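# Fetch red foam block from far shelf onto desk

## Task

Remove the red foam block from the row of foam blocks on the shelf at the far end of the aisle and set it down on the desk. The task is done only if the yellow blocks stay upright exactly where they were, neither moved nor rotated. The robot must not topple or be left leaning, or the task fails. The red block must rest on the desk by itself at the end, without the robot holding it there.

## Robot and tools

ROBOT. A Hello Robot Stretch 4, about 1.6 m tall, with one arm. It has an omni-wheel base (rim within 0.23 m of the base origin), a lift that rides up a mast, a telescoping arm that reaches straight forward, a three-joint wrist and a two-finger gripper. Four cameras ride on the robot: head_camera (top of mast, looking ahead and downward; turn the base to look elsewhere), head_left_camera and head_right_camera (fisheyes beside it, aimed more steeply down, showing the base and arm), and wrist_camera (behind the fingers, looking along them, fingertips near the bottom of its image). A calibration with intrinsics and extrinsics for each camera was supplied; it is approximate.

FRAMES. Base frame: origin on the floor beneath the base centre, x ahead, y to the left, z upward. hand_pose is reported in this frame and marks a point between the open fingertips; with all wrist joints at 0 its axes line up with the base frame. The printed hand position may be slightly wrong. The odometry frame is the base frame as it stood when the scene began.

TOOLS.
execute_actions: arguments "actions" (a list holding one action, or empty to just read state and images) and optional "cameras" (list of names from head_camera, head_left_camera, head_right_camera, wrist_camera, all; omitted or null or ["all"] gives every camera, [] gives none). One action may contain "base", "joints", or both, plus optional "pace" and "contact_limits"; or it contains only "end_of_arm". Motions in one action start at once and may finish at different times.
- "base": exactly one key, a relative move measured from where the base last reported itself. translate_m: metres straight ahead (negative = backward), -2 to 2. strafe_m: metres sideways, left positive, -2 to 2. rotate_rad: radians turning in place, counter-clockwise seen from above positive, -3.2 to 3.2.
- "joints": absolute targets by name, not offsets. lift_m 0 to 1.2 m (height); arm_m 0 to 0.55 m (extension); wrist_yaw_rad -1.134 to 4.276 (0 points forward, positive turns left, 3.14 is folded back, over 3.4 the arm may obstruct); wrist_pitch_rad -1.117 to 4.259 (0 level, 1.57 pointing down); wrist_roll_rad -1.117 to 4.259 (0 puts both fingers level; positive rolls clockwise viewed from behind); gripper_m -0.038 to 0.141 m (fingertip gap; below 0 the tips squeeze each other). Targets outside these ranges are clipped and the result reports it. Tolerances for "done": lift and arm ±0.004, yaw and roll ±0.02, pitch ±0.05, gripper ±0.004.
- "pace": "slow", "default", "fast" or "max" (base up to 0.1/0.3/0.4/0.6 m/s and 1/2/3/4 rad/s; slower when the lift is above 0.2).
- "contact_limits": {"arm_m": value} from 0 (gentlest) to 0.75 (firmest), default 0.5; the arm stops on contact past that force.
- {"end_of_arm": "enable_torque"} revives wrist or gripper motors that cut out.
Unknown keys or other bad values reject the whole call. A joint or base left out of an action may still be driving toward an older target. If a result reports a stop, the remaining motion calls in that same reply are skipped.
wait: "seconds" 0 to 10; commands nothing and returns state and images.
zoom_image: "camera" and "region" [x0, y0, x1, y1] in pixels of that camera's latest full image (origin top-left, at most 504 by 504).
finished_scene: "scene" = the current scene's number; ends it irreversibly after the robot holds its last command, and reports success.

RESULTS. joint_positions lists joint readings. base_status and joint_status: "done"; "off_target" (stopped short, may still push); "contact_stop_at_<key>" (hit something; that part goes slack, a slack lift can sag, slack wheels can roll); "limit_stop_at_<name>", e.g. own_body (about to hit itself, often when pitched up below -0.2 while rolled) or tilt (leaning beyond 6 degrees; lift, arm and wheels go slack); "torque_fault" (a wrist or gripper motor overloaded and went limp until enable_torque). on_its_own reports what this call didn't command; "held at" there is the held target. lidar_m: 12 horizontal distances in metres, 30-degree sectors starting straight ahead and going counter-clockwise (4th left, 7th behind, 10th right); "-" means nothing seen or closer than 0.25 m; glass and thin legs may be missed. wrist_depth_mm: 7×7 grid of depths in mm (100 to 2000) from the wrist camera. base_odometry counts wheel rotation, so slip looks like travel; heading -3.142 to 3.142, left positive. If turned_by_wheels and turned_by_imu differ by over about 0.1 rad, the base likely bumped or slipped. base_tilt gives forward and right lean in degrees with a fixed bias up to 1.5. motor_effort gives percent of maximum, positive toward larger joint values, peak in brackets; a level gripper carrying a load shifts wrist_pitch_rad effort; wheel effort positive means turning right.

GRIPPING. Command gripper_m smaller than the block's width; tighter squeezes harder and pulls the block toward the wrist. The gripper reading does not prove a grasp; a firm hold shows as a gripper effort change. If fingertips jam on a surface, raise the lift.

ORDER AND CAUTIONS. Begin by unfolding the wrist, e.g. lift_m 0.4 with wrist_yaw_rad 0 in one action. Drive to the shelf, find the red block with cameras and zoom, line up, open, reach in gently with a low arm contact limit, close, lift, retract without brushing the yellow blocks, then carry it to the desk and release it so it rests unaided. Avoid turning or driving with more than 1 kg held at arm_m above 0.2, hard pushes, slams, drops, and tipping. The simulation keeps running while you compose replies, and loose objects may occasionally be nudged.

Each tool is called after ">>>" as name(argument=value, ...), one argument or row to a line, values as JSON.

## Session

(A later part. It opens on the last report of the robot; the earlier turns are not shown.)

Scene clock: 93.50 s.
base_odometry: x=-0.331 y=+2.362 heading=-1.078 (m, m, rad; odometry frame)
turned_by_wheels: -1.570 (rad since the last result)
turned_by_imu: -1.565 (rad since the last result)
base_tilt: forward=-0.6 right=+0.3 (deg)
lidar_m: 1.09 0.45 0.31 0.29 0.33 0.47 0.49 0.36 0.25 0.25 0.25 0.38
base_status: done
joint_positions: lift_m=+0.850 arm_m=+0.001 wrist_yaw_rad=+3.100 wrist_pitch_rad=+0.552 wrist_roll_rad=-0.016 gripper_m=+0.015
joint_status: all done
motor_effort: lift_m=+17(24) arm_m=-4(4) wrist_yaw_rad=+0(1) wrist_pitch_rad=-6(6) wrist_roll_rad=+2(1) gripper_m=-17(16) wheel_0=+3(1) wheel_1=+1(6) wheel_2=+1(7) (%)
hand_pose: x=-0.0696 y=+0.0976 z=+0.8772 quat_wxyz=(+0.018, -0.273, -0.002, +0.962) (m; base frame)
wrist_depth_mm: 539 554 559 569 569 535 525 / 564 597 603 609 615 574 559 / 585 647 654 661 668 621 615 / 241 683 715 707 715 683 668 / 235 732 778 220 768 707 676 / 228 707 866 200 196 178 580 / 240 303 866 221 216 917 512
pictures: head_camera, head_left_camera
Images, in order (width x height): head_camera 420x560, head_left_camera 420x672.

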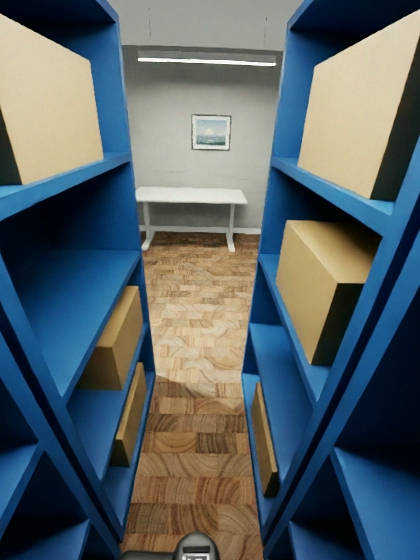

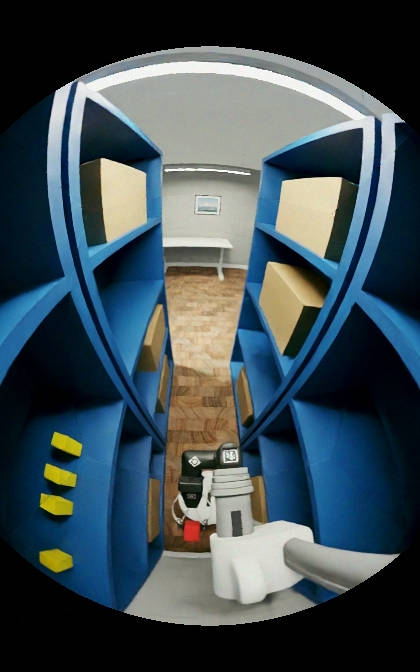

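>>> execute_actions(
  actions=[
    {"base":{"translate_m":1.8},"pace":"fast"},
  ],
  cameras=[],
)

>>> execute_actions(
  actions=[
    {"base":{"translate_m":1.1},"joints":{"wrist_yaw_rad":0},"pace":"fast"},
  ],
  cameras=["head_camera","wrist_camera"],
)

Scene clock: 102.80 s.
base_odometry: x=+0.520 y=+0.776 heading=-1.078 (m, m, rad; odometry frame)
turned_by_wheels: +0.000 (rad since the last result)
turned_by_imu: -0.005 (rad since the last result)
base_tilt: forward=-0.5 right=+0.3 (deg)
lidar_m: 1.61 1.70 1.94 1.86 0.61 0.52 1.16 0.51 0.60 1.83 1.92 1.68
base_status: done
joint_positions: lift_m=+0.850 arm_m=+0.001 wrist_yaw_rad=+3.100 wrist_pitch_rad=+0.552 wrist_roll_rad=-0.016 gripper_m=+0.015
joint_status: not commanded
motor_effort: lift_m=+17(17) arm_m=-4(4) wrist_yaw_rad=+0(0) wrist_pitch_rad=-5(6) wrist_roll_rad=+1(0) gripper_m=-15(17) wheel_0=+1(6) wheel_1=+0(4) wheel_2=+1(10) (%)
hand_pose: x=-0.0697 y=+0.0976 z=+0.8772 quat_wxyz=(+0.018, -0.273, -0.002, +0.962) (m; base frame)
wrist_depth_mm: 759 960 - - 1308 512 508 / 564 1366 1921 - 1366 554 549 / 574 1430 1537 - 1205 603 591 / 241 1042 1576 1921 1229 654 661 / 234 723 1397 221 1008 723 723 / 227 750 1229 200 196 179 809 / 241 303 976 221 216 891 904
pictures: none
No camera images: the call's "cameras" was empty. Leave "cameras" out to get every camera's image.

Scene clock: 107.10 s.
base_odometry: x=+1.041 y=-0.193 heading=-1.078 (m, m, rad; odometry frame)
turned_by_wheels: +0.000 (rad since the last result)
turned_by_imu: -0.004 (rad since the last result)
base_tilt: forward=-0.6 right=+0.3 (deg)
lidar_m: 0.52 0.56 0.78 1.84 1.96 1.60 1.55 1.58 1.93 1.78 1.89 0.53
base_status: done
joint_positions: lift_m=+0.850 arm_m=+0.001 wrist_yaw_rad=+0.000 wrist_pitch_rad=+0.552 wrist_roll_rad=-0.016 gripper_m=+0.015
joint_status: all done
motor_effort: lift_m=+17(17) arm_m=-4(4) wrist_yaw_rad=-2(9) wrist_pitch_rad=-6(6) wrist_roll_rad=+1(0) gripper_m=-15(17) wheel_0=-1(5) wheel_1=+0(5) wheel_2=+2(12) (%)
hand_pose: x=+0.4176 y=-0.0873 z=+0.8772 quat_wxyz=(+0.962, -0.008, +0.273, +0.002) (m; base frame)
wrist_depth_mm: 1025 1025 1025 1008 1025 1025 1008 / 1098 1098 1078 1060 991 917 1078 / 1025 917 842 768 723 676 634 / 732 683 640 597 564 535 508 / 569 539 517 221 439 442 430 / 480 466 449 200 195 179 1160 / 1138 1255 1138 221 216 1025 1042
pictures: head_camera, wrist_camera
camera_calibration (this result's frames):
wrist_camera: T_world_to_cam=[[-0.00735834, -0.985034, -0.172203, 0.091862], [-0.516622, 0.151189, -0.842759, 1.02754], [0.856182, 0.0827623, -0.510003, 0.326123], [0, 0, 0, 1]] pos_world=[0.252305, -0.0918564, 1.04811]
Images, in order (width x height): head_camera 420x560, wrist_camera 616x392.

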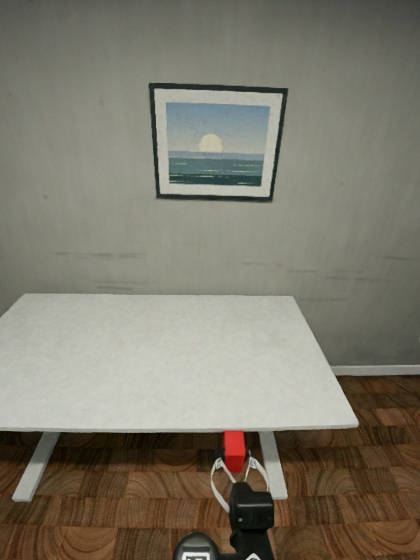

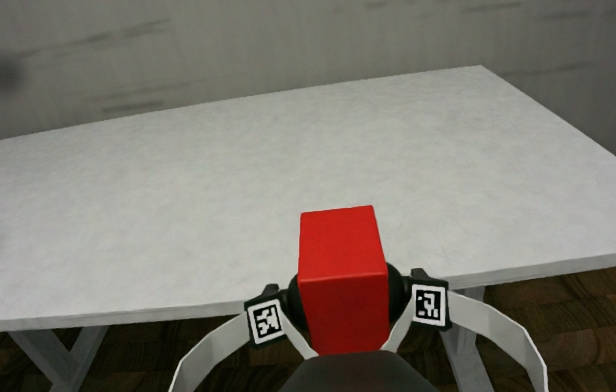

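>>> execute_actions(
  actions=[
    {"joints":{"arm_m":0.3,"lift_m":0.79},"pace":"fast"},
  ],
  cameras=[],
)

Scene clock: 110.97 s.
base_odometry: x=+1.041 y=-0.193 heading=-1.078 (m, m, rad; odometry frame)
turned_by_wheels: +0.000 (rad since the last result)
turned_by_imu: +0.001 (rad since the last result)
base_tilt: forward=-0.6 right=+0.2 (deg)
lidar_m: 0.53 0.58 0.79 1.83 1.96 1.61 1.56 1.58 1.91 1.79 1.89 0.56
base_status: not commanded
joint_positions: lift_m=+0.790 arm_m=+0.299 wrist_yaw_rad=+0.000 wrist_pitch_rad=+0.552 wrist_roll_rad=-0.016 gripper_m=+0.015
joint_status: all done
motor_effort: lift_m=+17(18) arm_m=+4(0) wrist_yaw_rad=-2(2) wrist_pitch_rad=-5(6) wrist_roll_rad=+0(1) gripper_m=-17(15) wheel_0=-1(1) wheel_1=+0(0) wheel_2=+2(2) (%)
hand_pose: x=+0.7158 y=-0.0874 z=+0.8172 quat_wxyz=(+0.962, -0.008, +0.273, +0.002) (m; base frame)
wrist_depth_mm: 741 750 750 750 750 741 732 / 798 809 798 788 778 732 768 / 854 750 683 627 585 544 512 / 591 554 517 484 455 433 413 / 462 439 418 221 357 359 343 / 375 362 345 201 196 178 296 / 322 312 287 221 216 264 -
pictures: none
No camera images: the call's "cameras" was empty. Leave "cameras" out to get every camera's image.

>>> execute_actions(
  actions=[
    {"joints":{"lift_m":0.764},"pace":"slow"},
  ],
  cameras=[],
)

>>> execute_actions(
  actions=[
    {"joints":{"gripper_m":0.075}},
  ],
  cameras=[],
)

>>> execute_actions(
  actions=[
    {"joints":{"arm_m":0.18},"pace":"fast"},
  ],
  cameras=["wrist_camera"],
)

Scene clock: 114.73 s.
base_odometry: x=+1.041 y=-0.193 heading=-1.078 (m, m, rad; odometry frame)
turned_by_wheels: +0.000 (rad since the last result)
turned_by_imu: +0.001 (rad since the last result)
base_tilt: forward=-0.6 right=+0.3 (deg)
lidar_m: 0.53 0.55 0.78 1.84 1.96 1.61 1.54 1.56 1.93 1.80 1.87 0.58
base_status: not commanded
joint_positions: lift_m=+0.764 arm_m=+0.299 wrist_yaw_rad=+0.000 wrist_pitch_rad=+0.552 wrist_roll_rad=-0.016 gripper_m=+0.015
joint_status: all done
motor_effort: lift_m=+16(17) arm_m=+5(5) wrist_yaw_rad=-1(1) wrist_pitch_rad=-5(5) wrist_roll_rad=+0(1) gripper_m=-16(14) wheel_0=-1(1) wheel_1=+0(0) wheel_2=+2(2) (%)
hand_pose: x=+0.7158 y=-0.0874 z=+0.7913 quat_wxyz=(+0.962, -0.008, +0.273, +0.002) (m; base frame)
wrist_depth_mm: 741 750 750 750 750 741 732 / 798 809 798 778 715 661 627 / 750 668 615 559 525 488 462 / 535 496 466 436 413 389 373 / 415 394 375 221 320 322 310 / 340 329 312 200 195 179 265 / 290 281 258 222 215 237 -
pictures: none
No camera images: the call's "cameras" was empty. Leave "cameras" out to get every camera's image.

Scene clock: 116.13 s.
base_odometry: x=+1.041 y=-0.193 heading=-1.078 (m, m, rad; odometry frame)
turned_by_wheels: +0.000 (rad since the last result)
turned_by_imu: +0.000 (rad since the last result)
base_tilt: forward=-0.5 right=+0.3 (deg)
lidar_m: 0.52 0.55 0.78 1.83 1.97 1.59 1.56 1.59 1.91 1.80 1.88 0.56
base_status: not commanded
joint_positions: lift_m=+0.764 arm_m=+0.299 wrist_yaw_rad=+0.000 wrist_pitch_rad=+0.552 wrist_roll_rad=-0.016 gripper_m=+0.075
joint_status: all done
motor_effort: lift_m=+16(16) arm_m=+5(4) wrist_yaw_rad=-2(1) wrist_pitch_rad=-5(5) wrist_roll_rad=-2(1) gripper_m=-2(14) wheel_0=-1(0) wheel_1=+0(0) wheel_2=+2(2) (%)
hand_pose: x=+0.7158 y=-0.0874 z=+0.7913 quat_wxyz=(+0.962, -0.008, +0.273, +0.002) (m; base frame)
wrist_depth_mm: 750 741 741 750 750 741 741 / 798 809 788 778 715 654 621 / 750 676 615 559 525 488 466 / 535 496 466 436 413 387 373 / 418 394 375 234 317 324 310 / 338 327 304 209 204 255 267 / 290 282 262 224 229 238 236
pictures: none
No camera images: the call's "cameras" was empty. Leave "cameras" out to get every camera's image.

Scene clock: 117.30 s.
base_odometry: x=+1.041 y=-0.193 heading=-1.078 (m, m, rad; odometry frame)
turned_by_wheels: +0.000 (rad since the last result)
turned_by_imu: +0.000 (rad since the last result)
base_tilt: forward=-0.5 right=+0.3 (deg)
lidar_m: 0.52 0.57 0.78 1.83 1.99 1.60 1.57 1.59 1.93 1.79 1.88 0.56
base_status: not commanded
joint_positions: lift_m=+0.764 arm_m=+0.181 wrist_yaw_rad=+0.000 wrist_pitch_rad=+0.552 wrist_roll_rad=-0.016 gripper_m=+0.075
joint_status: all done
motor_effort: lift_m=+16(16) arm_m=-4(2) wrist_yaw_rad=+0(2) wrist_pitch_rad=-4(5) wrist_roll_rad=+2(1) gripper_m=-2(1) wheel_0=-1(1) wheel_1=+0(0) wheel_2=+2(2) (%)
hand_pose: x=+0.5973 y=-0.0874 z=+0.7913 quat_wxyz=(+0.962, -0.008, +0.273, +0.002) (m; base frame)
wrist_depth_mm: 854 854 866 854 854 842 854 / 904 904 891 798 715 654 634 / 750 683 615 564 521 492 466 / 535 500 466 320 404 392 370 / 415 397 377 340 336 324 309 / 340 327 306 297 278 255 267 / 291 282 264 259 242 239 236
pictures: wrist_camera
camera_calibration (this result's frames):
wrist_camera: T_world_to_cam=[[-0.00772798, -0.985031, -0.172205, 0.0785142], [-0.516341, 0.151407, -0.842893, 1.04794], [0.856348, 0.0824024, -0.509782, 0.128206], [0, 0, 0, 1]] pos_world=[0.431909, -0.0918902, 0.962175]
Images, in order (width x height): wrist_camera 616x392.

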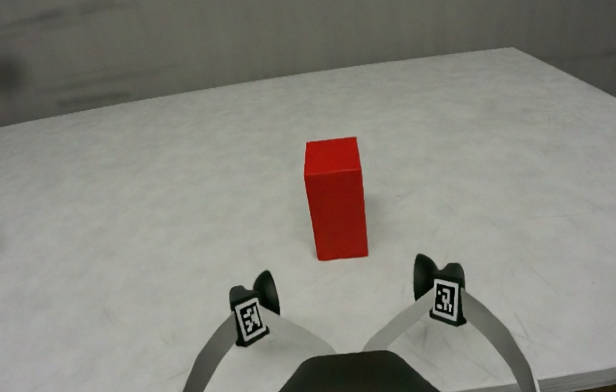

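>>> finished_scene(
  scene=1,
)

The scene is finished: the task was done.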